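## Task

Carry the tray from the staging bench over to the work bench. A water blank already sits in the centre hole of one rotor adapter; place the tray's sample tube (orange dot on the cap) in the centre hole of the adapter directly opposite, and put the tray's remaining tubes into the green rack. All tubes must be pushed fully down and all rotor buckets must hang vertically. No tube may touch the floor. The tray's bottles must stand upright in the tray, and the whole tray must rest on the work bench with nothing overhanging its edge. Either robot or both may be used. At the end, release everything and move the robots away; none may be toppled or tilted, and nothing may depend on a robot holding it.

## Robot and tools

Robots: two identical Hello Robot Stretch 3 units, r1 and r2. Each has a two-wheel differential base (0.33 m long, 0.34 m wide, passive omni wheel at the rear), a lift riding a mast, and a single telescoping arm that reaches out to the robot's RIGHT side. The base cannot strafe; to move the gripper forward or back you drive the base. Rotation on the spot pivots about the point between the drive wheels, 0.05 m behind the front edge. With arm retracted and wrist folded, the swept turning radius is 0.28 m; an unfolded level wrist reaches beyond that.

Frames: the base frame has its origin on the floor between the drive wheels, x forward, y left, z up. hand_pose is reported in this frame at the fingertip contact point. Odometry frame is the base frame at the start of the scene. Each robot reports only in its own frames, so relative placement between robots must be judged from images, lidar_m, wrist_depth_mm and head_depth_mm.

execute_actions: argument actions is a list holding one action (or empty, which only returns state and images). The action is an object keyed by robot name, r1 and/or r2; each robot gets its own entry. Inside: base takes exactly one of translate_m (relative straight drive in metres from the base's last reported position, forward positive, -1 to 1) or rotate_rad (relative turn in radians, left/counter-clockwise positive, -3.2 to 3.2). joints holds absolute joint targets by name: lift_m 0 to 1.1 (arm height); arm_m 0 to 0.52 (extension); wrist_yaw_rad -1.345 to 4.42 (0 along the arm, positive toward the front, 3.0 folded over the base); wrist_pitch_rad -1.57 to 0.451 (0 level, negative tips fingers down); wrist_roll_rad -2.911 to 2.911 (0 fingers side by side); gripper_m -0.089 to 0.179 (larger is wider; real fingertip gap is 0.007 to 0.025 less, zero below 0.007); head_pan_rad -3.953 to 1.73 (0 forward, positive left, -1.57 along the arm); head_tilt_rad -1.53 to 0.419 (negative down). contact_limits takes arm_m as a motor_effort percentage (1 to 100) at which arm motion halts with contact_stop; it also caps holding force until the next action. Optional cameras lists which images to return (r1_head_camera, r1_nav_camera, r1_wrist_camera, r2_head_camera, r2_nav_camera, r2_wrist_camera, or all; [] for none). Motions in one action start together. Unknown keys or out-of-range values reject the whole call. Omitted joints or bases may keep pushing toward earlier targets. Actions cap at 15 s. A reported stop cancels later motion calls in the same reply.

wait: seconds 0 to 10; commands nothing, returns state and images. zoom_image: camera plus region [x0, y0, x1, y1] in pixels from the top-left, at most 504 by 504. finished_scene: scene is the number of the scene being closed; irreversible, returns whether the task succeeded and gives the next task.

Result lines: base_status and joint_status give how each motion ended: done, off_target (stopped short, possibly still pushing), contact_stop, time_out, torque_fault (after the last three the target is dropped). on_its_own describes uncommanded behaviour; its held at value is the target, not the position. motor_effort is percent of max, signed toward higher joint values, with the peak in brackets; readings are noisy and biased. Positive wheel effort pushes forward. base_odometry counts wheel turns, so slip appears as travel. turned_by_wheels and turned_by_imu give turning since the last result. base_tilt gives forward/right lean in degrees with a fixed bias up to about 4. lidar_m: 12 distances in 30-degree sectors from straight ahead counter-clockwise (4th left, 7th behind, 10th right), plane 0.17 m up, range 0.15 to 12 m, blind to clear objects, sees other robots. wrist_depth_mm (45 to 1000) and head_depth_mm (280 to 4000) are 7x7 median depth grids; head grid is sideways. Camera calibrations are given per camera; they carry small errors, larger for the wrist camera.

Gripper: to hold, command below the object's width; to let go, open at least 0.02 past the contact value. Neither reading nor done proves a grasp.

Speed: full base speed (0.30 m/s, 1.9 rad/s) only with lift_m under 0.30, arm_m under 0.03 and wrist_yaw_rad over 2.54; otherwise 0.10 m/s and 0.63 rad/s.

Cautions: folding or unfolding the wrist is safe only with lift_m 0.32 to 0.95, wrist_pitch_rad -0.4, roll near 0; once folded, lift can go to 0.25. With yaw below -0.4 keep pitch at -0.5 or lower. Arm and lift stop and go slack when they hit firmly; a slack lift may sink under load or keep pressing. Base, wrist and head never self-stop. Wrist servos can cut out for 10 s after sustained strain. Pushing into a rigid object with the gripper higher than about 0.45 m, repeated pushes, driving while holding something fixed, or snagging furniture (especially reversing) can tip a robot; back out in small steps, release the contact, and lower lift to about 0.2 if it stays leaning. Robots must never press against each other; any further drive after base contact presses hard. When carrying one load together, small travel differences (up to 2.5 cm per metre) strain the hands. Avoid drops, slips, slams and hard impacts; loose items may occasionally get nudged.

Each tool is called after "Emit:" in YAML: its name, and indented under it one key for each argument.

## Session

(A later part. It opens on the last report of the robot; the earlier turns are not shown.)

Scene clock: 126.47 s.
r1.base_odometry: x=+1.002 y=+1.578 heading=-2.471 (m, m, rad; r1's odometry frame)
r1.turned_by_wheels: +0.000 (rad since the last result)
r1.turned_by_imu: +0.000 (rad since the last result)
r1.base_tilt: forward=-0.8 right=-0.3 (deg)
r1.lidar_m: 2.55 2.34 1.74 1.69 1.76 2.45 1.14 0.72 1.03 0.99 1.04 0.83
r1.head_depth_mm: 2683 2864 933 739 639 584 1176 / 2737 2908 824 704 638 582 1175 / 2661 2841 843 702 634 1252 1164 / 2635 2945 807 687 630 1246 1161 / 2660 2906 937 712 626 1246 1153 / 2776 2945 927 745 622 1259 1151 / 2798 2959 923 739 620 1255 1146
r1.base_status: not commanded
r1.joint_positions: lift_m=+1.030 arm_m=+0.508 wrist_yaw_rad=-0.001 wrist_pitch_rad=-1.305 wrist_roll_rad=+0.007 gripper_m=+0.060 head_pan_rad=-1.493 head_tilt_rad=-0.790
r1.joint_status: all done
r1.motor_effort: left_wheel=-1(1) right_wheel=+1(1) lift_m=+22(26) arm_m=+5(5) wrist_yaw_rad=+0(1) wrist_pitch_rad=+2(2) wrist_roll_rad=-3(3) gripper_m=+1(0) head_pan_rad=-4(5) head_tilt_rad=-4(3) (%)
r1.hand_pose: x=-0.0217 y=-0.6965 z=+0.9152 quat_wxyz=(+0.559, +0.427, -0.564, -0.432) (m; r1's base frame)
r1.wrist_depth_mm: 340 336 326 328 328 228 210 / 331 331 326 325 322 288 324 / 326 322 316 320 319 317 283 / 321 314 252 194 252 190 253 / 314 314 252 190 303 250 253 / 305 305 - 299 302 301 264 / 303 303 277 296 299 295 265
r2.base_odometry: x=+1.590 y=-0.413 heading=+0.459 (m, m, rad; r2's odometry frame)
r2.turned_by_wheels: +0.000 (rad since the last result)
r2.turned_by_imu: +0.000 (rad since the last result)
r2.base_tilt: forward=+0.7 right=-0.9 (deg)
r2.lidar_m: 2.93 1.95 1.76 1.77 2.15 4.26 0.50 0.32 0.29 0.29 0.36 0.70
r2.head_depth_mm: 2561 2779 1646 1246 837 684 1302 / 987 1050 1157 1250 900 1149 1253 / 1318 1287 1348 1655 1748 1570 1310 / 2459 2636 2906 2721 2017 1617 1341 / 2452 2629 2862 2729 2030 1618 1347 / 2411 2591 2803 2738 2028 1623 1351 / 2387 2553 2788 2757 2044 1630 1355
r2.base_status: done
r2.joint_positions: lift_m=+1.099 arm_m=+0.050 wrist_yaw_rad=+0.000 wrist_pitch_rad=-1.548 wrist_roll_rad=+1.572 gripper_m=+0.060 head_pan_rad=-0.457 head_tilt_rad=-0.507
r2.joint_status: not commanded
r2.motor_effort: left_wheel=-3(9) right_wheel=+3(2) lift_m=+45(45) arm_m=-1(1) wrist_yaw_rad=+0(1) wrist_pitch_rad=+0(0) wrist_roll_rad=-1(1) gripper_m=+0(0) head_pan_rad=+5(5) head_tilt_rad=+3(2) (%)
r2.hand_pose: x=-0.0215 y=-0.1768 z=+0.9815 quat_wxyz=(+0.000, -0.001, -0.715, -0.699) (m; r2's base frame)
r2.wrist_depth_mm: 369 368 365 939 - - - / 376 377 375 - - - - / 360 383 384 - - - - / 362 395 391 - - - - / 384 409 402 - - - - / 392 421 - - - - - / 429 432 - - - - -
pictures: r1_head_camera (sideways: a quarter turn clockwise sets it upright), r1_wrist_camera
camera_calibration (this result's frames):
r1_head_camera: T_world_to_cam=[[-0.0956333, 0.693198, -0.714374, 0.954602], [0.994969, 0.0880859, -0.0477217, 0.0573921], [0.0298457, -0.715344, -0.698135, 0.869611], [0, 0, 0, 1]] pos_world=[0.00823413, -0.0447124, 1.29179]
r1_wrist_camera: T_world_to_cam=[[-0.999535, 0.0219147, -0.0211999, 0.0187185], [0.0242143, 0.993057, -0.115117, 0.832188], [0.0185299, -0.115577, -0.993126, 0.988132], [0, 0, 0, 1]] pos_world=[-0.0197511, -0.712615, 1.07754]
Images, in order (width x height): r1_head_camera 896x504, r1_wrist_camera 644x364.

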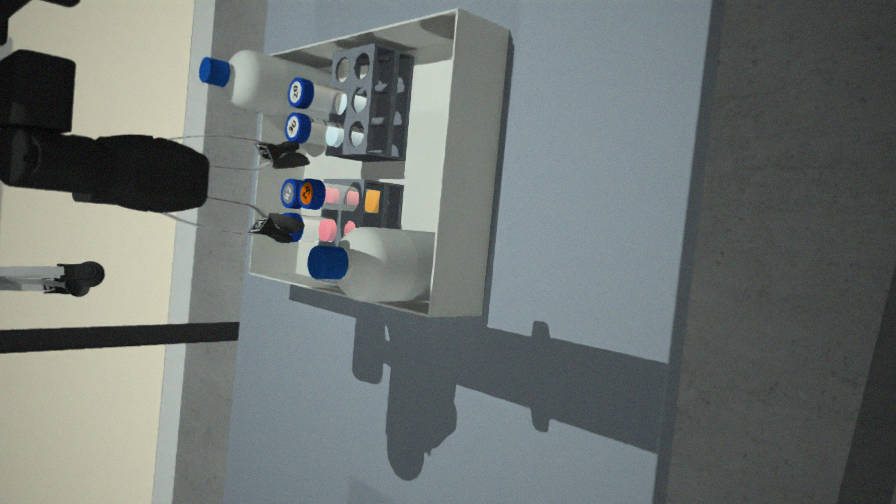

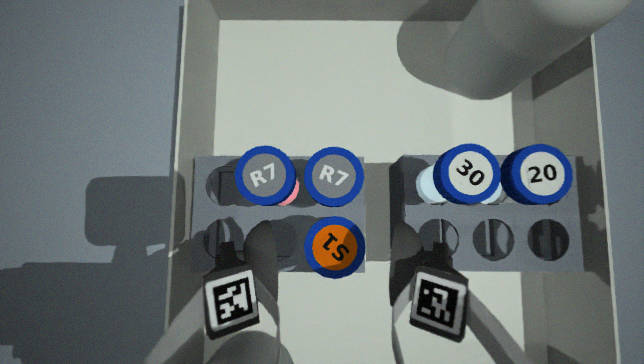

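Emit:
execute_actions:
  actions:
    - {"r1":{"joints":{"arm_m":0.513}},"r2":{"base":{"rotate_rad":-0.348}}}

Emit:
execute_actions:
  actions:
    - {"r1":{"joints":{"lift_m":0.99}}}
  cameras: ["r1_wrist_camera","r2_wrist_camera"]

Scene clock: 133.93 s.
r1.base_odometry: x=+1.002 y=+1.578 heading=-2.471 (m, m, rad; r1's odometry frame)
r1.turned_by_wheels: +0.000 (rad since the last result)
r1.turned_by_imu: +0.000 (rad since the last result)
r1.base_tilt: forward=-0.7 right=-0.2 (deg)
r1.lidar_m: 2.55 2.34 1.74 1.69 1.76 2.45 1.13 0.72 1.02 0.99 1.03 0.83
r1.head_depth_mm: 2663 2870 934 739 641 585 1176 / 2709 2885 823 706 637 581 1168 / 2636 2826 858 701 634 1257 1166 / 2724 2956 805 687 629 1250 1159 / 2628 2929 936 709 626 1249 1155 / 2769 2939 927 744 623 1265 1149 / 2793 2988 923 741 620 1254 1147
r1.base_status: not commanded
r1.joint_positions: lift_m=+1.030 arm_m=+0.513 wrist_yaw_rad=-0.001 wrist_pitch_rad=-1.305 wrist_roll_rad=+0.007 gripper_m=+0.060 head_pan_rad=-1.493 head_tilt_rad=-0.790
r1.joint_status: all done
r1.motor_effort: left_wheel=-2(1) right_wheel=+0(0) lift_m=+22(22) arm_m=+5(5) wrist_yaw_rad=+1(1) wrist_pitch_rad=+3(2) wrist_roll_rad=-3(3) gripper_m=+0(1) head_pan_rad=-5(5) head_tilt_rad=-3(3) (%)
r1.hand_pose: x=-0.0217 y=-0.7015 z=+0.9152 quat_wxyz=(+0.559, +0.427, -0.564, -0.432) (m; r1's base frame)
r1.wrist_depth_mm: 335 335 319 329 325 224 197 / 329 333 325 323 323 273 322 / 327 324 318 317 317 315 285 / 319 315 255 192 266 192 257 / 311 313 250 248 301 248 253 / 310 307 - 300 302 299 254 / 302 307 292 296 296 295 264
r2.base_odometry: x=+1.590 y=-0.413 heading=+0.111 (m, m, rad; r2's odometry frame)
r2.turned_by_wheels: -0.348 (rad since the last result)
r2.turned_by_imu: -0.350 (rad since the last result)
r2.base_tilt: forward=+0.6 right=-0.8 (deg)
r2.lidar_m: 1.41 2.49 1.83 1.76 1.83 2.51 2.37 0.41 0.30 0.29 0.30 0.41
r2.head_depth_mm: 3211 3553 3705 1116 836 630 554 / 3052 3320 3482 1115 838 668 556 / 2895 3148 1626 1127 840 670 1277 / 2779 3000 1706 1311 841 740 1314 / 2635 2836 1479 1263 913 1167 1281 / 989 1050 1154 1514 1825 1617 1352 / 1283 1362 2722 2738 2043 1628 1357
r2.base_status: done
r2.joint_positions: lift_m=+1.099 arm_m=+0.050 wrist_yaw_rad=+0.000 wrist_pitch_rad=-1.548 wrist_roll_rad=+1.572 gripper_m=+0.060 head_pan_rad=-0.457 head_tilt_rad=-0.507
r2.joint_status: not commanded
r2.motor_effort: left_wheel=+2(7) right_wheel=-3(7) lift_m=+45(46) arm_m=-1(1) wrist_yaw_rad=+0(1) wrist_pitch_rad=+0(0) wrist_roll_rad=-1(1) gripper_m=-1(1) head_pan_rad=+5(5) head_tilt_rad=+2(2) (%)
r2.hand_pose: x=-0.0215 y=-0.1768 z=+0.9815 quat_wxyz=(+0.000, -0.001, -0.715, -0.699) (m; r2's base frame)
r2.wrist_depth_mm: 372 367 363 - - - - / 375 374 376 - - - - / 387 386 389 - - - - / 399 394 394 - - - - / 407 404 407 - - - - / 385 417 - - - - - / 429 419 429 - - - -
pictures: r1_head_camera (sideways: a quarter turn clockwise sets it upright), r1_nav_camera (sideways: a quarter turn counterclockwise sets it upright), r1_wrist_camera, r2_head_camera (sideways: a quarter turn clockwise sets it upright), r2_nav_camera (sideways: a quarter turn counterclockwise sets it upright), r2_wrist_camera
camera_calibration (this result's frames):
r1_head_camera: T_world_to_cam=[[-0.0956334, 0.693198, -0.714374, 0.954602], [0.994969, 0.0880861, -0.0477217, 0.0573921], [0.0298459, -0.715344, -0.698135, 0.869611], [0, 0, 0, 1]] pos_world=[0.00823414, -0.0447124, 1.29179]
r1_nav_camera: T_world_to_cam=[[0.0412651, -0.70577, 0.707238, -0.88032], [-0.995311, -0.0910113, -0.0327491, 0.100687], [0.0874801, -0.702571, -0.706216, 0.879178], [0, 0, 0, 1]] pos_world=[0.0596313, 0.00554557, 1.24678]
r1_wrist_camera: T_world_to_cam=[[-0.999535, 0.0219144, -0.0212004, 0.0188283], [0.0242145, 0.993054, -0.115139, 0.837172], [0.0185299, -0.115599, -0.993123, 0.987537], [0, 0, 0, 1]] pos_world=[-0.0197511, -0.717612, 1.07754]
r2_head_camera: T_world_to_cam=[[-0.399066, 0.228128, -0.88809, 1.17147], [0.470898, 0.88206, 0.0149792, -0.0204186], [0.786766, -0.412222, -0.459426, 0.545979], [0, 0, 0, 1]] pos_world=[0.0475533, -0.0241707, 1.29152]
r2_nav_camera: T_world_to_cam=[[0.417205, -0.181249, 0.890555, -1.12263], [-0.406505, -0.913637, 0.00449168, 0.048066], [0.812831, -0.363889, -0.454853, 0.546936], [0, 0, 0, 1]] pos_world=[0.0433402, 0.0394632, 1.24833]
r2_wrist_camera: T_world_to_cam=[[-0.00369306, 0.99935, -0.0358648, 0.210314], [0.988603, 0.00904649, 0.150277, -0.0881761], [0.150503, -0.0349011, -0.987993, 1.1328], [0, 0, 0, 1]] pos_world=[-0.0825419, -0.169844, 1.13999]
Images, in order (width x height): r1_head_camera 896x504, r1_nav_camera 672x504, r1_wrist_camera 644x364, r2_head_camera 896x504, r2_nav_camera 672x504, r2_wrist_camera 644x364.

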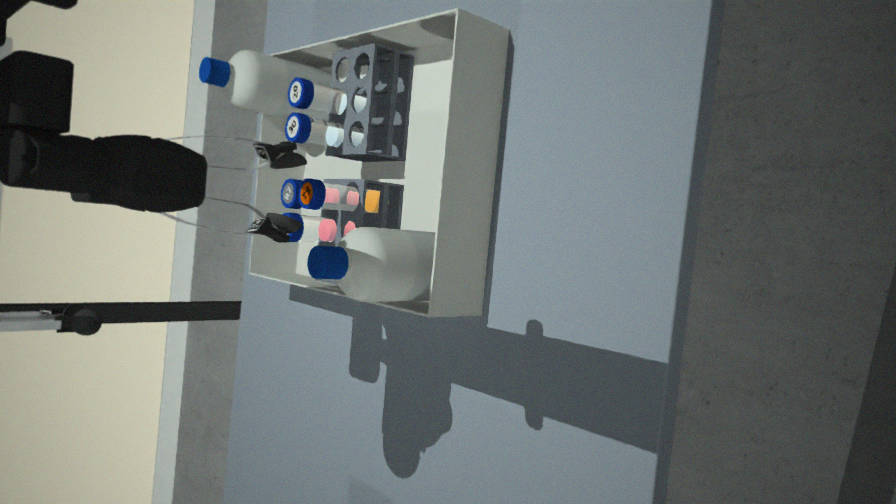

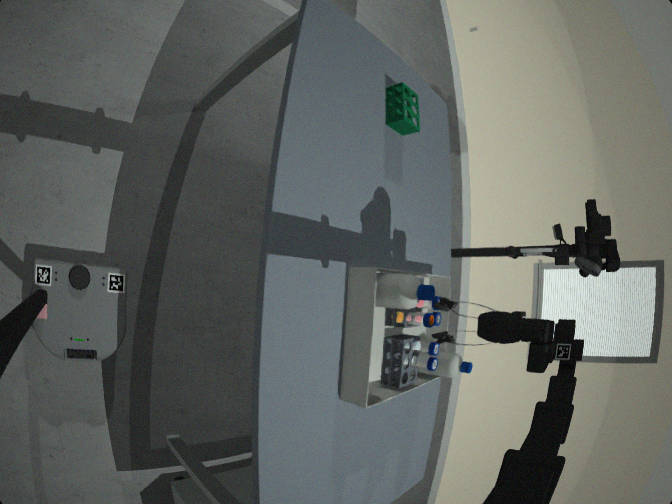

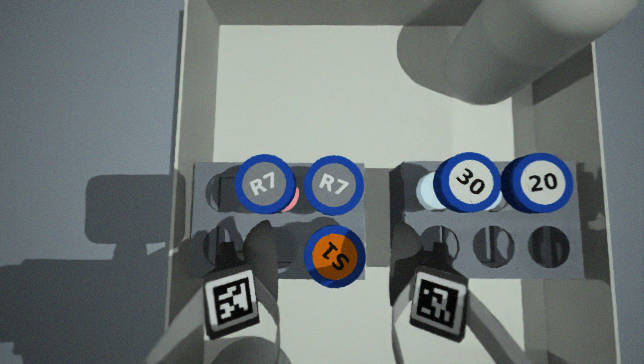

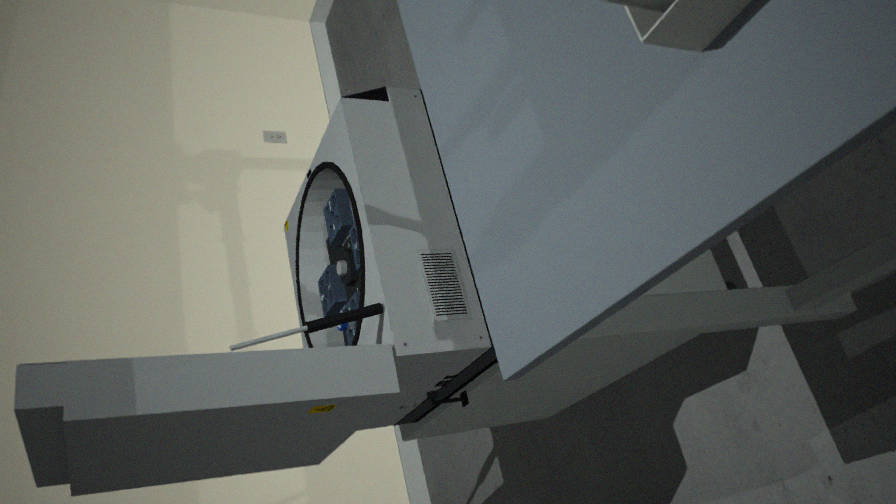

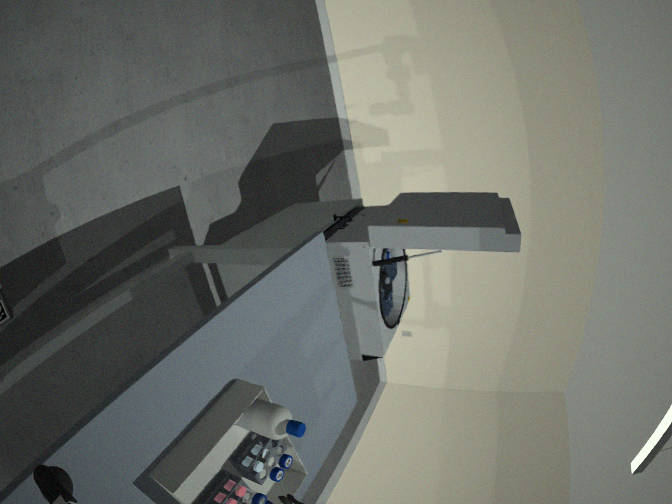

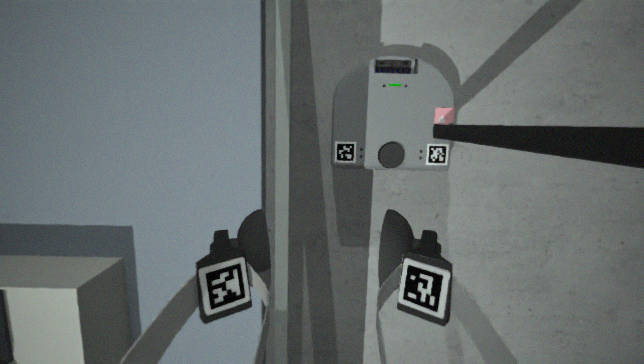

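Scene clock: 135.10 s.
r1.base_odometry: x=+1.002 y=+1.578 heading=-2.471 (m, m, rad; r1's odometry frame)
r1.turned_by_wheels: +0.000 (rad since the last result)
r1.turned_by_imu: +0.000 (rad since the last result)
r1.base_tilt: forward=-0.7 right=-0.2 (deg)
r1.lidar_m: 2.55 2.33 1.74 1.68 1.76 2.46 1.13 0.72 1.03 0.99 1.04 0.83
r1.head_depth_mm: 2734 2879 933 739 640 583 1182 / - 2886 822 703 637 582 1167 / 2673 - 843 702 633 1251 1160 / 2700 2905 781 686 630 1246 1159 / 2649 2891 936 713 627 1248 1158 / 2764 2971 928 747 623 1265 1156 / 2787 2976 922 741 619 1258 1148
r1.base_status: not commanded
r1.joint_positions: lift_m=+0.990 arm_m=+0.513 wrist_yaw_rad=-0.001 wrist_pitch_rad=-1.305 wrist_roll_rad=+0.007 gripper_m=+0.060 head_pan_rad=-1.493 head_tilt_rad=-0.790
r1.joint_status: all done
r1.motor_effort: left_wheel=-1(1) right_wheel=+1(0) lift_m=+22(22) arm_m=+5(5) wrist_yaw_rad=+0(1) wrist_pitch_rad=+3(3) wrist_roll_rad=-3(3) gripper_m=+1(1) head_pan_rad=-4(4) head_tilt_rad=-3(4) (%)
r1.hand_pose: x=-0.0217 y=-0.7015 z=+0.8752 quat_wxyz=(+0.559, +0.427, -0.564, -0.432) (m; r1's base frame)
r1.wrist_depth_mm: 296 291 286 288 287 224 193 / 288 286 283 284 284 276 243 / 285 283 279 278 275 275 220 / 279 277 153 152 224 151 150 / 274 272 211 210 264 210 208 / 270 224 - 148 263 208 209 / 266 266 263 261 258 259 240
r2.base_odometry: x=+1.590 y=-0.413 heading=+0.111 (m, m, rad; r2's odometry frame)
r2.turned_by_wheels: +0.000 (rad since the last result)
r2.turned_by_imu: +0.000 (rad since the last result)
r2.base_tilt: forward=+0.8 right=-0.8 (deg)
r2.lidar_m: 1.42 2.48 1.82 1.76 1.82 2.52 2.37 0.41 0.30 0.29 0.30 0.41
r2.head_depth_mm: 3228 3507 3704 1114 832 629 554 / 3064 3343 3498 1119 836 668 556 / 2902 3119 1635 1124 841 671 1276 / 2784 2983 1712 1312 845 740 1313 / 2656 2831 1486 1265 912 1165 1282 / 991 1051 1156 1507 1828 1624 1348 / 1280 1360 2712 2740 2056 1630 1348
r2.base_status: not commanded
r2.joint_positions: lift_m=+1.099 arm_m=+0.050 wrist_yaw_rad=+0.000 wrist_pitch_rad=-1.548 wrist_roll_rad=+1.572 gripper_m=+0.060 head_pan_rad=-0.457 head_tilt_rad=-0.507
r2.joint_status: not commanded
r2.motor_effort: left_wheel=+2(1) right_wheel=-3(3) lift_m=+46(46) arm_m=-1(1) wrist_yaw_rad=+0(1) wrist_pitch_rad=+0(0) wrist_roll_rad=-1(1) gripper_m=+0(1) head_pan_rad=+5(5) head_tilt_rad=+3(2) (%)
r2.hand_pose: x=-0.0215 y=-0.1768 z=+0.9815 quat_wxyz=(+0.000, -0.001, -0.715, -0.699) (m; r2's base frame)
r2.wrist_depth_mm: 371 368 366 - - - - / 379 371 374 - - - - / 387 383 380 - - - - / 396 400 389 - - - - / 410 406 405 - - - - / 390 408 - - - - - / 430 413 432 - - - -
pictures: r1_wrist_camera, r2_wrist_camera
camera_calibration (this result's frames):
r1_wrist_camera: T_world_to_cam=[[-0.999535, 0.0219142, -0.0212003, 0.0179801], [0.0242142, 0.993054, -0.115139, 0.832567], [0.0185299, -0.115599, -0.993123, 0.947808], [0, 0, 0, 1]] pos_world=[-0.0197511, -0.717613, 1.03753]
r2_wrist_camera: T_world_to_cam=[[-0.00369309, 0.99935, -0.0358648, 0.210314], [0.988603, 0.00904652, 0.150277, -0.0881761], [0.150503, -0.0349011, -0.987993, 1.1328], [0, 0, 0, 1]] pos_world=[-0.0825419, -0.169844, 1.13999]
Images, in order (width x height): r1_wrist_camera 644x364, r2_wrist_camera 644x364.

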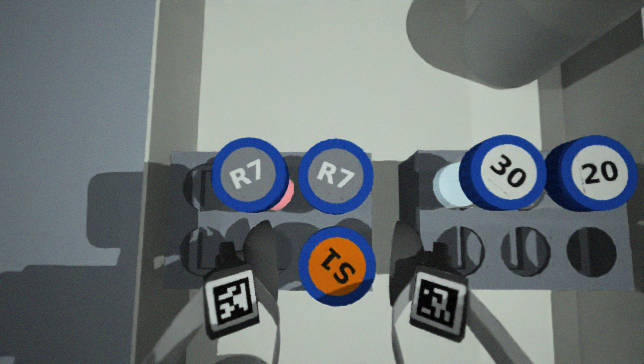

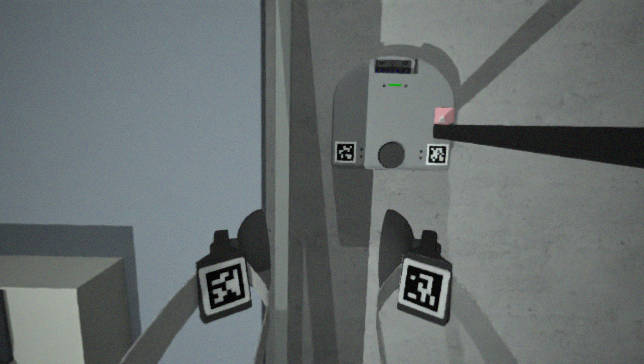

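Emit:
execute_actions:
  actions:
    - {"r1":{"joints":{"gripper_m":-0.01}}}
  cameras: []

Emit:
execute_actions:
  actions:
    - {"r1":{"joints":{"lift_m":1.1}}}
  cameras: ["r1_wrist_camera"]

Emit:
execute_actions:
  actions:
    - {"r1":{"base":{"translate_m":-0.35}}}
  cameras: ["r1_wrist_camera"]

Emit:
execute_actions:
  actions:
    - {"r1":{"base":{"translate_m":-0.5},"joints":{"arm_m":0.35}},"r2":{"base":{"translate_m":0.15},"joints":{"arm_m":0.38}}}
  cameras: ["r1_wrist_camera","r2_wrist_camera","r1_nav_camera"]

Scene clock: 138.57 s.
r1.base_odometry: x=+1.002 y=+1.578 heading=-2.471 (m, m, rad; r1's odometry frame)
r1.turned_by_wheels: +0.000 (rad since the last result)
r1.turned_by_imu: +0.000 (rad since the last result)
r1.base_tilt: forward=-0.7 right=-0.2 (deg)
r1.lidar_m: 2.55 2.33 1.74 1.69 1.76 2.46 1.13 0.72 1.02 0.99 1.04 0.83
r1.head_depth_mm: 2731 2930 935 740 643 583 1180 / - 2925 822 705 637 582 1169 / 2662 - 856 701 633 1255 1164 / 2703 2958 808 689 630 1248 1157 / 2651 2916 935 710 627 1244 1159 / 2754 2933 929 746 624 1255 1156 / 2775 2984 922 740 619 1254 1145
r1.base_status: not commanded
r1.joint_positions: lift_m=+0.990 arm_m=+0.513 wrist_yaw_rad=-0.001 wrist_pitch_rad=-1.305 wrist_roll_rad=+0.007 gripper_m=-0.009 head_pan_rad=-1.493 head_tilt_rad=-0.790
r1.joint_status: all done
r1.motor_effort: left_wheel=-1(0) right_wheel=+1(1) lift_m=+22(22) arm_m=+6(6) wrist_yaw_rad=+0(1) wrist_pitch_rad=+3(3) wrist_roll_rad=-3(3) gripper_m=-15(90) head_pan_rad=-5(4) head_tilt_rad=-3(4) (%)
r1.hand_pose: x=-0.0217 y=-0.7015 z=+0.8752 quat_wxyz=(+0.559, +0.427, -0.564, -0.432) (m; r1's base frame)
r1.wrist_depth_mm: 293 293 289 288 287 224 193 / 289 287 284 284 283 275 242 / 283 280 278 280 275 275 222 / 278 275 152 152 224 151 151 / 273 272 212 209 224 209 208 / 269 225 238 145 - 234 210 / 264 243 261 259 260 260 239
r2.base_odometry: x=+1.590 y=-0.413 heading=+0.111 (m, m, rad; r2's odometry frame)
r2.turned_by_wheels: +0.000 (rad since the last result)
r2.turned_by_imu: +0.000 (rad since the last result)
r2.base_tilt: forward=+0.6 right=-0.9 (deg)
r2.lidar_m: 1.42 2.49 1.83 1.76 1.83 2.51 2.37 0.41 0.30 0.29 0.30 0.41
r2.head_depth_mm: 3204 3491 3735 1112 835 629 554 / 3034 3301 3480 1118 835 668 556 / 2911 3156 1628 1123 841 671 1280 / 2777 2975 1713 1306 843 740 1309 / 2645 2831 1483 1261 915 1171 1281 / 988 1052 1152 1503 1827 1627 1349 / 1283 1363 2729 2726 2041 1626 1353
r2.base_status: not commanded
r2.joint_positions: lift_m=+1.099 arm_m=+0.050 wrist_yaw_rad=+0.000 wrist_pitch_rad=-1.548 wrist_roll_rad=+1.572 gripper_m=+0.060 head_pan_rad=-0.457 head_tilt_rad=-0.507
r2.joint_status: not commanded
r2.motor_effort: left_wheel=+1(1) right_wheel=-3(3) lift_m=+45(46) arm_m=-1(1) wrist_yaw_rad=-1(0) wrist_pitch_rad=+0(0) wrist_roll_rad=-1(1) gripper_m=+1(0) head_pan_rad=+5(5) head_tilt_rad=+2(2) (%)
r2.hand_pose: x=-0.0215 y=-0.1768 z=+0.9815 quat_wxyz=(+0.000, -0.001, -0.715, -0.699) (m; r2's base frame)
r2.wrist_depth_mm: 367 368 361 - - - - / 376 373 371 - - - - / 387 386 383 - - - - / 397 397 394 - - - - / 410 401 405 - - - - / 388 417 - - - - - / 425 416 427 - - - -
pictures: none
No camera images: the call's "cameras" was empty. Leave "cameras" out to get every camera's image.

Scene clock: 140.40 s.
r1.base_odometry: x=+1.002 y=+1.578 heading=-2.471 (m, m, rad; r1's odometry frame)
r1.turned_by_wheels: +0.000 (rad since the last result)
r1.turned_by_imu: +0.000 (rad since the last result)
r1.base_tilt: forward=-0.8 right=-0.2 (deg)
r1.lidar_m: 2.55 2.34 1.74 1.68 1.76 2.45 1.13 0.72 1.02 0.99 1.04 0.83
r1.head_depth_mm: 2625 2898 934 740 640 583 1167 / 2664 2851 824 704 636 582 1171 / - 2885 935 702 632 1247 1165 / 2707 2945 805 688 630 1250 1162 / 2642 2887 936 712 626 1247 1151 / 2771 2955 928 747 623 1263 1154 / 2820 2958 921 741 620 1261 1143
r1.base_status: not commanded
r1.joint_positions: lift_m=+1.100 arm_m=+0.513 wrist_yaw_rad=-0.001 wrist_pitch_rad=-1.305 wrist_roll_rad=+0.007 gripper_m=-0.009 head_pan_rad=-1.493 head_tilt_rad=-0.790
r1.joint_status: all done
r1.motor_effort: left_wheel=-1(1) right_wheel=+0(0) lift_m=+26(33) arm_m=+5(5) wrist_yaw_rad=+1(1) wrist_pitch_rad=+2(2) wrist_roll_rad=-3(3) gripper_m=-14(14) head_pan_rad=-4(5) head_tilt_rad=-4(4) (%)
r1.hand_pose: x=-0.0217 y=-0.7015 z=+0.9850 quat_wxyz=(+0.559, +0.427, -0.564, -0.432) (m; r1's base frame)
r1.wrist_depth_mm: 408 410 417 368 368 252 404 / 406 403 393 392 394 279 395 / 396 391 392 386 388 367 385 / 388 387 376 321 319 318 380 / 385 379 329 289 318 316 375 / 382 378 332 144 - 337 372 / 372 365 278 364 363 335 365
r2.base_odometry: x=+1.590 y=-0.413 heading=+0.111 (m, m, rad; r2's odometry frame)
r2.turned_by_wheels: +0.000 (rad since the last result)
r2.turned_by_imu: +0.000 (rad since the last result)
r2.base_tilt: forward=+0.8 right=-0.8 (deg)
r2.lidar_m: 1.42 2.49 1.83 1.76 1.83 2.51 2.37 0.41 0.30 0.29 0.30 0.41
r2.head_depth_mm: 3228 3517 3709 1115 833 630 554 / 3065 3308 3482 1121 839 667 555 / 2896 3137 1637 1124 842 670 1277 / 2779 2996 1708 1307 843 741 1311 / 2644 2829 1481 1260 912 1168 1287 / 988 1053 1156 1511 1825 1624 1348 / 1283 1363 2749 2725 2039 1629 1347
r2.base_status: not commanded
r2.joint_positions: lift_m=+1.099 arm_m=+0.050 wrist_yaw_rad=+0.000 wrist_pitch_rad=-1.548 wrist_roll_rad=+1.572 gripper_m=+0.060 head_pan_rad=-0.457 head_tilt_rad=-0.507
r2.joint_status: not commanded
r2.motor_effort: left_wheel=+2(2) right_wheel=-3(3) lift_m=+46(45) arm_m=-1(1) wrist_yaw_rad=+0(0) wrist_pitch_rad=+0(0) wrist_roll_rad=-1(1) gripper_m=+0(0) head_pan_rad=+5(5) head_tilt_rad=+2(2) (%)
r2.hand_pose: x=-0.0215 y=-0.1768 z=+0.9815 quat_wxyz=(+0.000, -0.001, -0.715, -0.699) (m; r2's base frame)
r2.wrist_depth_mm: 368 366 365 - - - - / 379 375 375 - - - - / 384 381 379 - - - - / 402 395 391 - - - - / 412 405 407 - - - - / 389 413 - - - - - / 434 415 426 - - - -
pictures: r1_wrist_camera
camera_calibration (this result's frames):
r1_wrist_camera: T_world_to_cam=[[-0.999535, 0.0219141, -0.0212004, 0.020307], [0.0242141, 0.993054, -0.115139, 0.845207], [0.0185299, -0.115599, -0.993123, 1.05681], [0, 0, 0, 1]] pos_world=[-0.0197511, -0.717615, 1.14729]
Images, in order (width x height): r1_wrist_camera 644x364.

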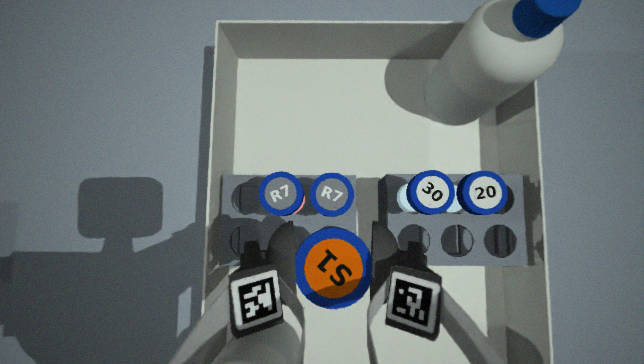

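Scene clock: 145.07 s.
r1.base_odometry: x=+1.276 y=+1.795 heading=-2.471 (m, m, rad; r1's odometry frame)
r1.turned_by_wheels: +0.000 (rad since the last result)
r1.turned_by_imu: +0.000 (rad since the last result)
r1.base_tilt: forward=-0.7 right=-0.3 (deg)
r1.lidar_m: 2.90 2.35 1.75 1.69 1.77 2.44 1.11 0.56 0.44 0.98 1.03 1.16
r1.head_depth_mm: 2615 2896 969 770 641 572 902 / 2702 2888 961 767 637 580 1172 / - 2873 948 760 633 577 1168 / 2720 2951 941 753 630 1246 1159 / 2729 2901 887 732 627 1236 1153 / 2764 2945 839 703 623 1239 1153 / 2710 2733 824 702 620 1250 1148
r1.base_status: done
r1.joint_positions: lift_m=+1.100 arm_m=+0.513 wrist_yaw_rad=-0.001 wrist_pitch_rad=-1.305 wrist_roll_rad=+0.007 gripper_m=-0.009 head_pan_rad=-1.493 head_tilt_rad=-0.790
r1.joint_status: not commanded
r1.motor_effort: left_wheel=-1(4) right_wheel=+0(3) lift_m=+27(26) arm_m=+5(5) wrist_yaw_rad=+1(0) wrist_pitch_rad=+3(2) wrist_roll_rad=-3(3) gripper_m=-14(14) head_pan_rad=-5(5) head_tilt_rad=-3(4) (%)
r1.hand_pose: x=-0.0217 y=-0.7015 z=+0.9850 quat_wxyz=(+0.559, +0.427, -0.564, -0.432) (m; r1's base frame)
r1.wrist_depth_mm: 254 329 408 403 404 401 399 / 397 313 399 399 394 396 395 / 395 391 390 393 390 392 385 / 326 352 385 384 388 379 380 / 324 325 377 376 378 373 374 / 378 373 374 145 - 368 372 / 371 365 366 368 368 366 366
r2.base_odometry: x=+1.590 y=-0.413 heading=+0.111 (m, m, rad; r2's odometry frame)
r2.turned_by_wheels: +0.000 (rad since the last result)
r2.turned_by_imu: +0.000 (rad since the last result)
r2.base_tilt: forward=+0.8 right=-0.8 (deg)
r2.lidar_m: 1.42 2.49 1.82 1.76 1.83 2.51 2.37 0.41 0.30 0.29 0.30 0.41
r2.head_depth_mm: 3200 3485 3716 1111 832 629 554 / 3034 3320 3496 1117 838 667 555 / 2907 3122 1625 1125 840 671 1275 / 2803 3006 1717 1309 843 742 1312 / 2651 2840 1481 1263 913 1166 1285 / 989 1050 1152 1512 1827 1624 1352 / 1283 1359 2725 2752 2051 1624 1347
r2.base_status: not commanded
r2.joint_positions: lift_m=+1.099 arm_m=+0.050 wrist_yaw_rad=+0.000 wrist_pitch_rad=-1.548 wrist_roll_rad=+1.572 gripper_m=+0.060 head_pan_rad=-0.457 head_tilt_rad=-0.507
r2.joint_status: not commanded
r2.motor_effort: left_wheel=+2(1) right_wheel=-3(3) lift_m=+45(45) arm_m=-1(1) wrist_yaw_rad=+1(0) wrist_pitch_rad=+0(0) wrist_roll_rad=-1(1) gripper_m=+0(1) head_pan_rad=+5(5) head_tilt_rad=+2(2) (%)
r2.hand_pose: x=-0.0215 y=-0.1768 z=+0.9815 quat_wxyz=(+0.000, -0.001, -0.715, -0.699) (m; r2's base frame)
r2.wrist_depth_mm: 366 366 360 - - - - / 376 371 373 - - - - / 385 384 385 - - - - / 391 398 392 - - - - / 415 402 404 - - - - / 390 420 - - - - - / 433 421 428 - - - -
pictures: r1_wrist_camera
camera_calibration (this result's frames):
r1_wrist_camera: T_world_to_cam=[[-0.999535, 0.0219141, -0.0212004, 0.020307], [0.0242141, 0.993054, -0.115139, 0.845207], [0.0185299, -0.115599, -0.993123, 1.05681], [0, 0, 0, 1]] pos_world=[-0.0197511, -0.717615, 1.14729]
Images, in order (width x height): r1_wrist_camera 644x364.

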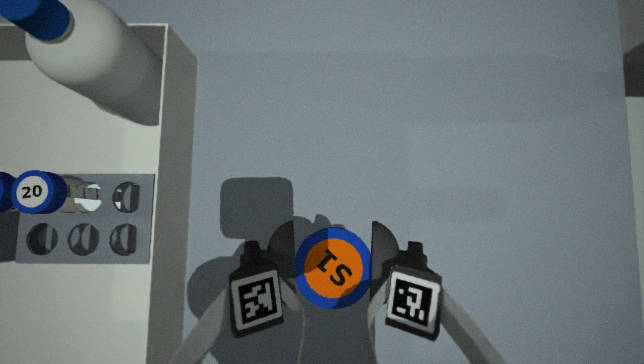

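Scene clock: 151.03 s.
r1.base_odometry: x=+1.668 y=+2.106 heading=-2.471 (m, m, rad; r1's odometry frame)
r1.turned_by_wheels: +0.000 (rad since the last result)
r1.turned_by_imu: -0.001 (rad since the last result)
r1.base_tilt: forward=-0.8 right=-0.3 (deg)
r1.lidar_m: 1.64 2.37 1.76 1.71 1.77 1.92 1.87 0.41 0.30 0.29 0.37 1.41
r1.head_depth_mm: 735 835 904 763 585 576 689 / 740 844 856 700 596 584 709 / - 2841 2183 1033 867 746 733 / 2708 2920 2275 1804 955 775 758 / 2722 2910 1009 1420 1504 1323 1156 / 2734 2963 931 746 663 1246 1030 / 2767 2981 920 741 620 653 1143
r1.base_status: done
r1.joint_positions: lift_m=+1.100 arm_m=+0.350 wrist_yaw_rad=+0.000 wrist_pitch_rad=-1.305 wrist_roll_rad=+0.006 gripper_m=-0.009 head_pan_rad=-1.493 head_tilt_rad=-0.790
r1.joint_status: all done
r1.motor_effort: left_wheel=-2(3) right_wheel=+0(1) lift_m=+27(27) arm_m=-6(6) wrist_yaw_rad=+0(0) wrist_pitch_rad=+3(3) wrist_roll_rad=-3(3) gripper_m=-15(14) head_pan_rad=-4(4) head_tilt_rad=-4(4) (%)
r1.hand_pose: x=-0.0216 y=-0.5394 z=+0.9850 quat_wxyz=(+0.560, +0.428, -0.563, -0.431) (m; r1's base frame)
r1.wrist_depth_mm: 413 412 769 - 358 382 419 / 405 401 - 610 354 418 393 / 399 392 - 611 349 409 403 / 392 385 - 588 351 377 384 / 384 383 - 598 334 397 390 / 379 374 - 144 - 384 384 / 373 376 - 569 321 320 413
r2.base_odometry: x=+1.739 y=-0.396 heading=+0.111 (m, m, rad; r2's odometry frame)
r2.turned_by_wheels: +0.000 (rad since the last result)
r2.turned_by_imu: +0.000 (rad since the last result)
r2.base_tilt: forward=+0.6 right=-0.8 (deg)
r2.lidar_m: 1.43 2.49 1.82 1.76 1.82 2.51 2.52 0.41 0.30 0.29 0.30 0.41
r2.head_depth_mm: 2914 3303 3543 1369 832 666 554 / 2854 3126 1448 1297 837 668 556 / 2751 2989 1610 1243 840 671 1276 / 2618 2838 1624 1185 844 741 1103 / 885 952 1029 1140 1207 1455 1343 / 909 972 1104 1525 1829 1627 1344 / 2224 2373 2606 2725 2041 1628 1353
r2.base_status: done
r2.joint_positions: lift_m=+1.099 arm_m=+0.380 wrist_yaw_rad=+0.000 wrist_pitch_rad=-1.547 wrist_roll_rad=+1.572 gripper_m=+0.060 head_pan_rad=-0.457 head_tilt_rad=-0.507
r2.joint_status: all done
r2.motor_effort: left_wheel=+1(8) right_wheel=-3(5) lift_m=+46(45) arm_m=+3(5) wrist_yaw_rad=+1(1) wrist_pitch_rad=+0(0) wrist_roll_rad=-1(2) gripper_m=+0(1) head_pan_rad=+5(5) head_tilt_rad=+2(2) (%)
r2.hand_pose: x=-0.0215 y=-0.5063 z=+0.9815 quat_wxyz=(+0.000, -0.001, -0.715, -0.699) (m; r2's base frame)
r2.wrist_depth_mm: 367 366 359 363 359 355 - / 381 373 371 370 363 363 - / 383 384 379 378 373 372 - / 267 356 352 388 382 385 - / 346 401 334 402 390 397 - / 385 412 - 406 - 402 - / 400 420 352 415 402 419 -
pictures: r1_nav_camera (sideways: a quarter turn counterclockwise sets it upright), r1_wrist_camera, r2_wrist_camera
camera_calibration (this result's frames):
r1_nav_camera: T_world_to_cam=[[0.0412649, -0.705771, 0.707237, -0.880318], [-0.995311, -0.0910109, -0.0327492, 0.100687], [0.0874797, -0.70257, -0.706217, 0.87918], [0, 0, 0, 1]] pos_world=[0.0596313, 0.00554564, 1.24678]
r1_wrist_camera: T_world_to_cam=[[-0.99958, 0.0200049, -0.0209516, 0.0155219], [0.0222906, 0.993087, -0.115248, 0.684295], [0.0185013, -0.115666, -0.993116, 1.07551], [0, 0, 0, 1]] pos_world=[-0.0196363, -0.555474, 1.1473]
r2_wrist_camera: T_world_to_cam=[[-0.00290862, 0.999349, -0.0359485, 0.539662], [0.988609, 0.00828306, 0.150276, -0.0855953], [0.150476, -0.0351019, -0.98799, 1.12119], [0, 0, 0, 1]] pos_world=[-0.082522, -0.499246, 1.13999]
Images, in order (width x height): r1_nav_camera 672x504, r1_wrist_camera 644x364, r2_wrist_camera 644x364.

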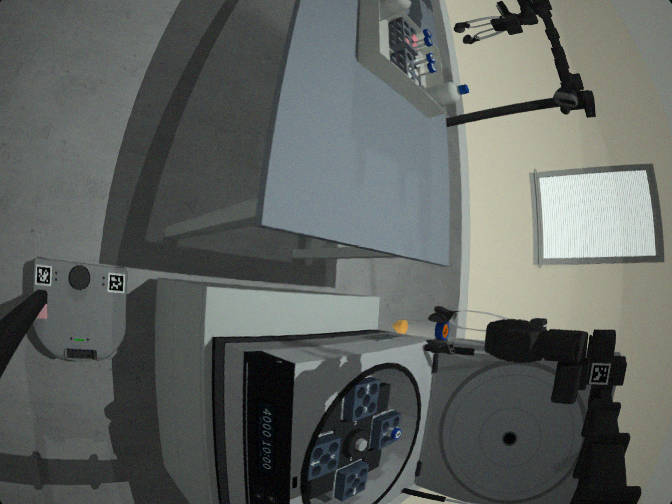

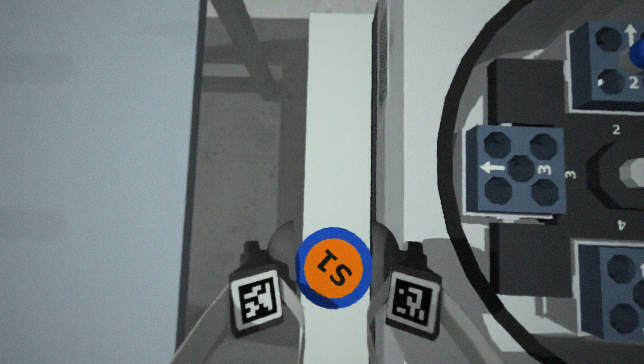

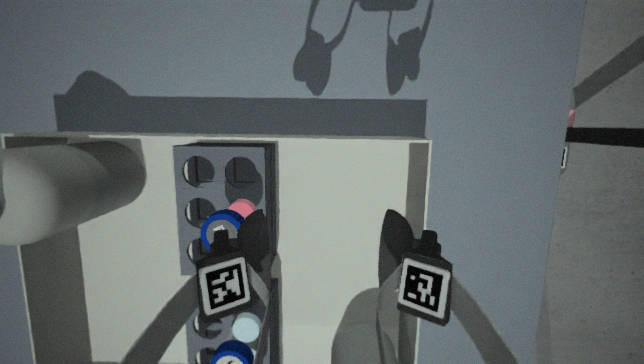

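Emit:
execute_actions:
  actions:
    - {"r1":{"base":{"translate_m":-0.34},"joints":{"arm_m":0.28}},"r2":{"base":{"translate_m":0.018},"joints":{"arm_m":0.461,"lift_m":1.05}}}
  cameras: ["r1_wrist_camera","r2_wrist_camera"]

Scene clock: 157.13 s.
r1.base_odometry: x=+1.935 y=+2.317 heading=-2.471 (m, m, rad; r1's odometry frame)
r1.turned_by_wheels: +0.000 (rad since the last result)
r1.turned_by_imu: -0.001 (rad since the last result)
r1.base_tilt: forward=-0.7 right=-0.3 (deg)
r1.lidar_m: 1.98 2.38 1.76 1.71 1.78 1.57 1.52 0.40 0.30 0.29 0.30 0.42
r1.head_depth_mm: 742 829 883 779 586 569 685 / - 849 908 764 578 576 693 / 735 - 897 745 574 584 714 / 752 856 919 762 571 590 737 / 761 867 885 758 572 595 760 / 797 2778 866 743 570 605 786 / 2767 2973 2263 719 577 620 817
r1.base_status: done
r1.joint_positions: lift_m=+1.100 arm_m=+0.280 wrist_yaw_rad=+0.000 wrist_pitch_rad=-1.305 wrist_roll_rad=+0.006 gripper_m=-0.009 head_pan_rad=-1.493 head_tilt_rad=-0.790
r1.joint_status: all done
r1.motor_effort: left_wheel=-1(4) right_wheel=+1(2) lift_m=+27(27) arm_m=-6(6) wrist_yaw_rad=+0(0) wrist_pitch_rad=+3(3) wrist_roll_rad=-3(3) gripper_m=-14(15) head_pan_rad=-5(5) head_tilt_rad=-3(4) (%)
r1.hand_pose: x=-0.0216 y=-0.4694 z=+0.9850 quat_wxyz=(+0.560, +0.428, -0.563, -0.431) (m; r1's base frame)
r1.wrist_depth_mm: - 368 426 402 427 383 - / - 382 417 417 418 388 - / - 387 392 398 387 386 - / - 361 402 401 405 396 - / - 337 417 369 397 330 333 / 583 333 329 144 - 324 322 / - 328 328 325 325 321 322
r2.base_odometry: x=+1.757 y=-0.394 heading=+0.111 (m, m, rad; r2's odometry frame)
r2.turned_by_wheels: +0.000 (rad since the last result)
r2.turned_by_imu: +0.000 (rad since the last result)
r2.base_tilt: forward=+0.8 right=-0.8 (deg)
r2.lidar_m: 1.42 2.49 1.82 1.76 1.83 2.51 2.54 0.41 0.30 0.29 0.30 0.41
r2.head_depth_mm: 2974 3294 3493 1346 832 665 553 / 2797 3135 3270 1284 837 668 556 / 2666 2894 1589 1223 840 669 1275 / 2598 2822 1603 1164 844 741 1084 / 867 932 996 1124 1227 1454 1347 / 909 974 1100 1526 1831 1630 1349 / 2222 2355 2591 2687 2053 1634 1358
r2.base_status: done
r2.joint_positions: lift_m=+1.050 arm_m=+0.461 wrist_yaw_rad=+0.000 wrist_pitch_rad=-1.547 wrist_roll_rad=+1.572 gripper_m=+0.060 head_pan_rad=-0.457 head_tilt_rad=-0.507
r2.joint_status: all done
r2.motor_effort: left_wheel=+1(6) right_wheel=-3(4) lift_m=+21(45) arm_m=+3(3) wrist_yaw_rad=+1(1) wrist_pitch_rad=+0(0) wrist_roll_rad=-1(1) gripper_m=+0(1) head_pan_rad=+5(5) head_tilt_rad=+2(2) (%)
r2.hand_pose: x=-0.0215 y=-0.5873 z=+0.9325 quat_wxyz=(+0.000, -0.001, -0.715, -0.699) (m; r2's base frame)
r2.wrist_depth_mm: 318 318 315 316 308 312 305 / 328 321 321 321 317 315 313 / 235 289 329 270 324 320 320 / 189 225 336 277 330 328 331 / 197 346 346 218 340 324 339 / 363 358 - 283 - 327 347 / 375 359 364 295 360 326 357
pictures: r1_wrist_camera, r2_wrist_camera
camera_calibration (this result's frames):
r1_wrist_camera: T_world_to_cam=[[-0.999581, 0.0199707, -0.0209433, 0.0140975], [0.0222556, 0.993087, -0.115249, 0.614783], [0.018497, -0.115667, -0.993116, 1.08361], [0, 0, 0, 1]] pos_world=[-0.0196343, -0.485477, 1.1473]
r2_wrist_camera: T_world_to_cam=[[-0.00290864, 0.999347, -0.0360222, 0.618933], [0.988609, 0.00829417, 0.150275, -0.0775524], [0.150476, -0.0351748, -0.987988, 1.06988], [0, 0, 0, 1]] pos_world=[-0.082522, -0.580252, 1.09098]
Images, in order (width x height): r1_wrist_camera 644x364, r2_wrist_camera 644x364.

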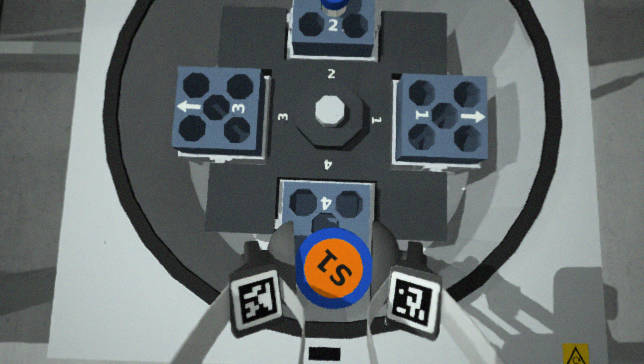

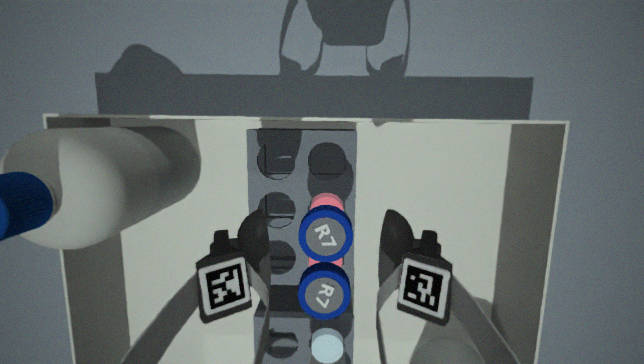

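Emit:
execute_actions:
  actions:
    - {"r1":{"base":{"translate_m":0.008},"joints":{"arm_m":0.295,"lift_m":1.02}},"r2":{"base":{"translate_m":-0.006},"joints":{"arm_m":0.459,"lift_m":1.0}}}
  cameras: ["r1_wrist_camera","r2_wrist_camera"]

Scene clock: 160.90 s.
r1.base_odometry: x=+1.928 y=+2.312 heading=-2.471 (m, m, rad; r1's odometry frame)
r1.turned_by_wheels: +0.000 (rad since the last result)
r1.turned_by_imu: +0.000 (rad since the last result)
r1.base_tilt: forward=-0.7 right=-0.3 (deg)
r1.lidar_m: 1.96 2.38 1.77 1.71 1.78 1.59 1.53 0.40 0.30 0.29 0.30 0.42
r1.head_depth_mm: - 866 885 792 586 570 685 / - 875 909 775 578 577 692 / 747 - 848 743 574 584 714 / 749 857 918 760 572 590 741 / 759 868 890 758 574 595 764 / 807 2737 884 717 570 603 792 / 2774 2958 2267 1293 576 619 819
r1.base_status: done
r1.joint_positions: lift_m=+1.020 arm_m=+0.295 wrist_yaw_rad=+0.000 wrist_pitch_rad=-1.305 wrist_roll_rad=+0.006 gripper_m=-0.009 head_pan_rad=-1.493 head_tilt_rad=-0.790
r1.joint_status: all done
r1.motor_effort: left_wheel=-1(2) right_wheel=+0(4) lift_m=+22(25) arm_m=+6(6) wrist_yaw_rad=+0(0) wrist_pitch_rad=+2(3) wrist_roll_rad=-2(2) gripper_m=-14(14) head_pan_rad=-5(4) head_tilt_rad=-4(4) (%)
r1.hand_pose: x=-0.0216 y=-0.4835 z=+0.9052 quat_wxyz=(+0.560, +0.428, -0.563, -0.431) (m; r1's base frame)
r1.wrist_depth_mm: 279 331 346 340 339 346 282 / 277 323 325 317 334 305 286 / 272 325 320 317 326 304 287 / 262 351 326 322 324 350 272 / 258 309 323 294 314 322 255 / 256 255 338 144 - 296 250 / 253 249 257 315 276 246 244
r2.base_odometry: x=+1.751 y=-0.395 heading=+0.111 (m, m, rad; r2's odometry frame)
r2.turned_by_wheels: +0.000 (rad since the last result)
r2.turned_by_imu: +0.000 (rad since the last result)
r2.base_tilt: forward=+0.6 right=-1.0 (deg)
r2.lidar_m: 1.42 2.49 1.82 1.76 1.82 2.51 2.53 0.41 0.30 0.29 0.30 0.41
r2.head_depth_mm: 2997 3336 3536 1351 835 665 554 / 2859 3145 3299 1289 837 667 555 / 2719 2830 1542 1227 838 669 1275 / 2613 2819 1616 1170 843 741 1093 / 874 941 1012 1131 1227 1460 1343 / 910 976 1104 1523 1834 1627 1352 / 2219 2359 2598 2720 2051 1628 1348
r2.base_status: done
r2.joint_positions: lift_m=+1.000 arm_m=+0.459 wrist_yaw_rad=+0.000 wrist_pitch_rad=-1.547 wrist_roll_rad=+1.572 gripper_m=+0.060 head_pan_rad=-0.457 head_tilt_rad=-0.507
r2.joint_status: all done
r2.motor_effort: left_wheel=+2(2) right_wheel=-2(10) lift_m=+22(23) arm_m=-1(2) wrist_yaw_rad=+0(1) wrist_pitch_rad=+0(0) wrist_roll_rad=-2(1) gripper_m=-1(0) head_pan_rad=+5(5) head_tilt_rad=+2(2) (%)
r2.hand_pose: x=-0.0215 y=-0.5859 z=+0.8825 quat_wxyz=(+0.000, -0.001, -0.715, -0.699) (m; r2's base frame)
r2.wrist_depth_mm: 269 268 266 263 260 261 260 / 276 275 272 270 270 270 266 / 278 280 277 233 274 272 270 / 171 227 279 254 279 280 236 / 168 291 288 225 287 284 246 / 273 304 - 166 - 293 250 / 273 311 309 174 304 299 299
pictures: r1_wrist_camera, r2_wrist_camera
camera_calibration (this result's frames):
r1_wrist_camera: T_world_to_cam=[[-0.999581, 0.0199702, -0.0209434, 0.0127094], [0.0222552, 0.993087, -0.115252, 0.619642], [0.018497, -0.11567, -0.993115, 1.00276], [0, 0, 0, 1]] pos_world=[-0.0196343, -0.499623, 1.06754]
r2_wrist_camera: T_world_to_cam=[[-0.00290839, 0.999347, -0.0360221, 0.615698], [0.988609, 0.0082939, 0.150275, -0.0700508], [0.150476, -0.0351747, -0.987988, 1.02053], [0, 0, 0, 1]] pos_world=[-0.082522, -0.578817, 1.04098]
Images, in order (width x height): r1_wrist_camera 644x364, r2_wrist_camera 644x364.

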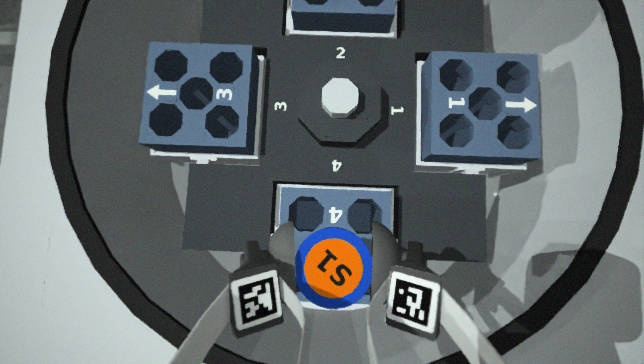

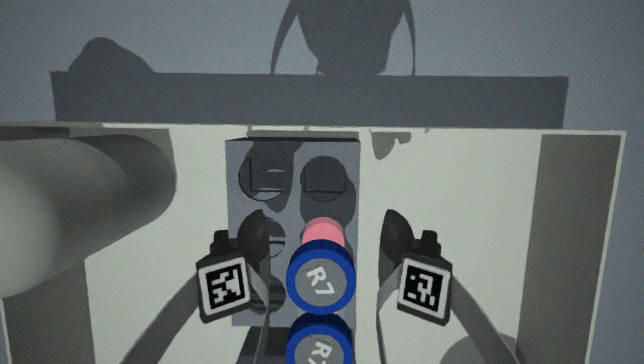

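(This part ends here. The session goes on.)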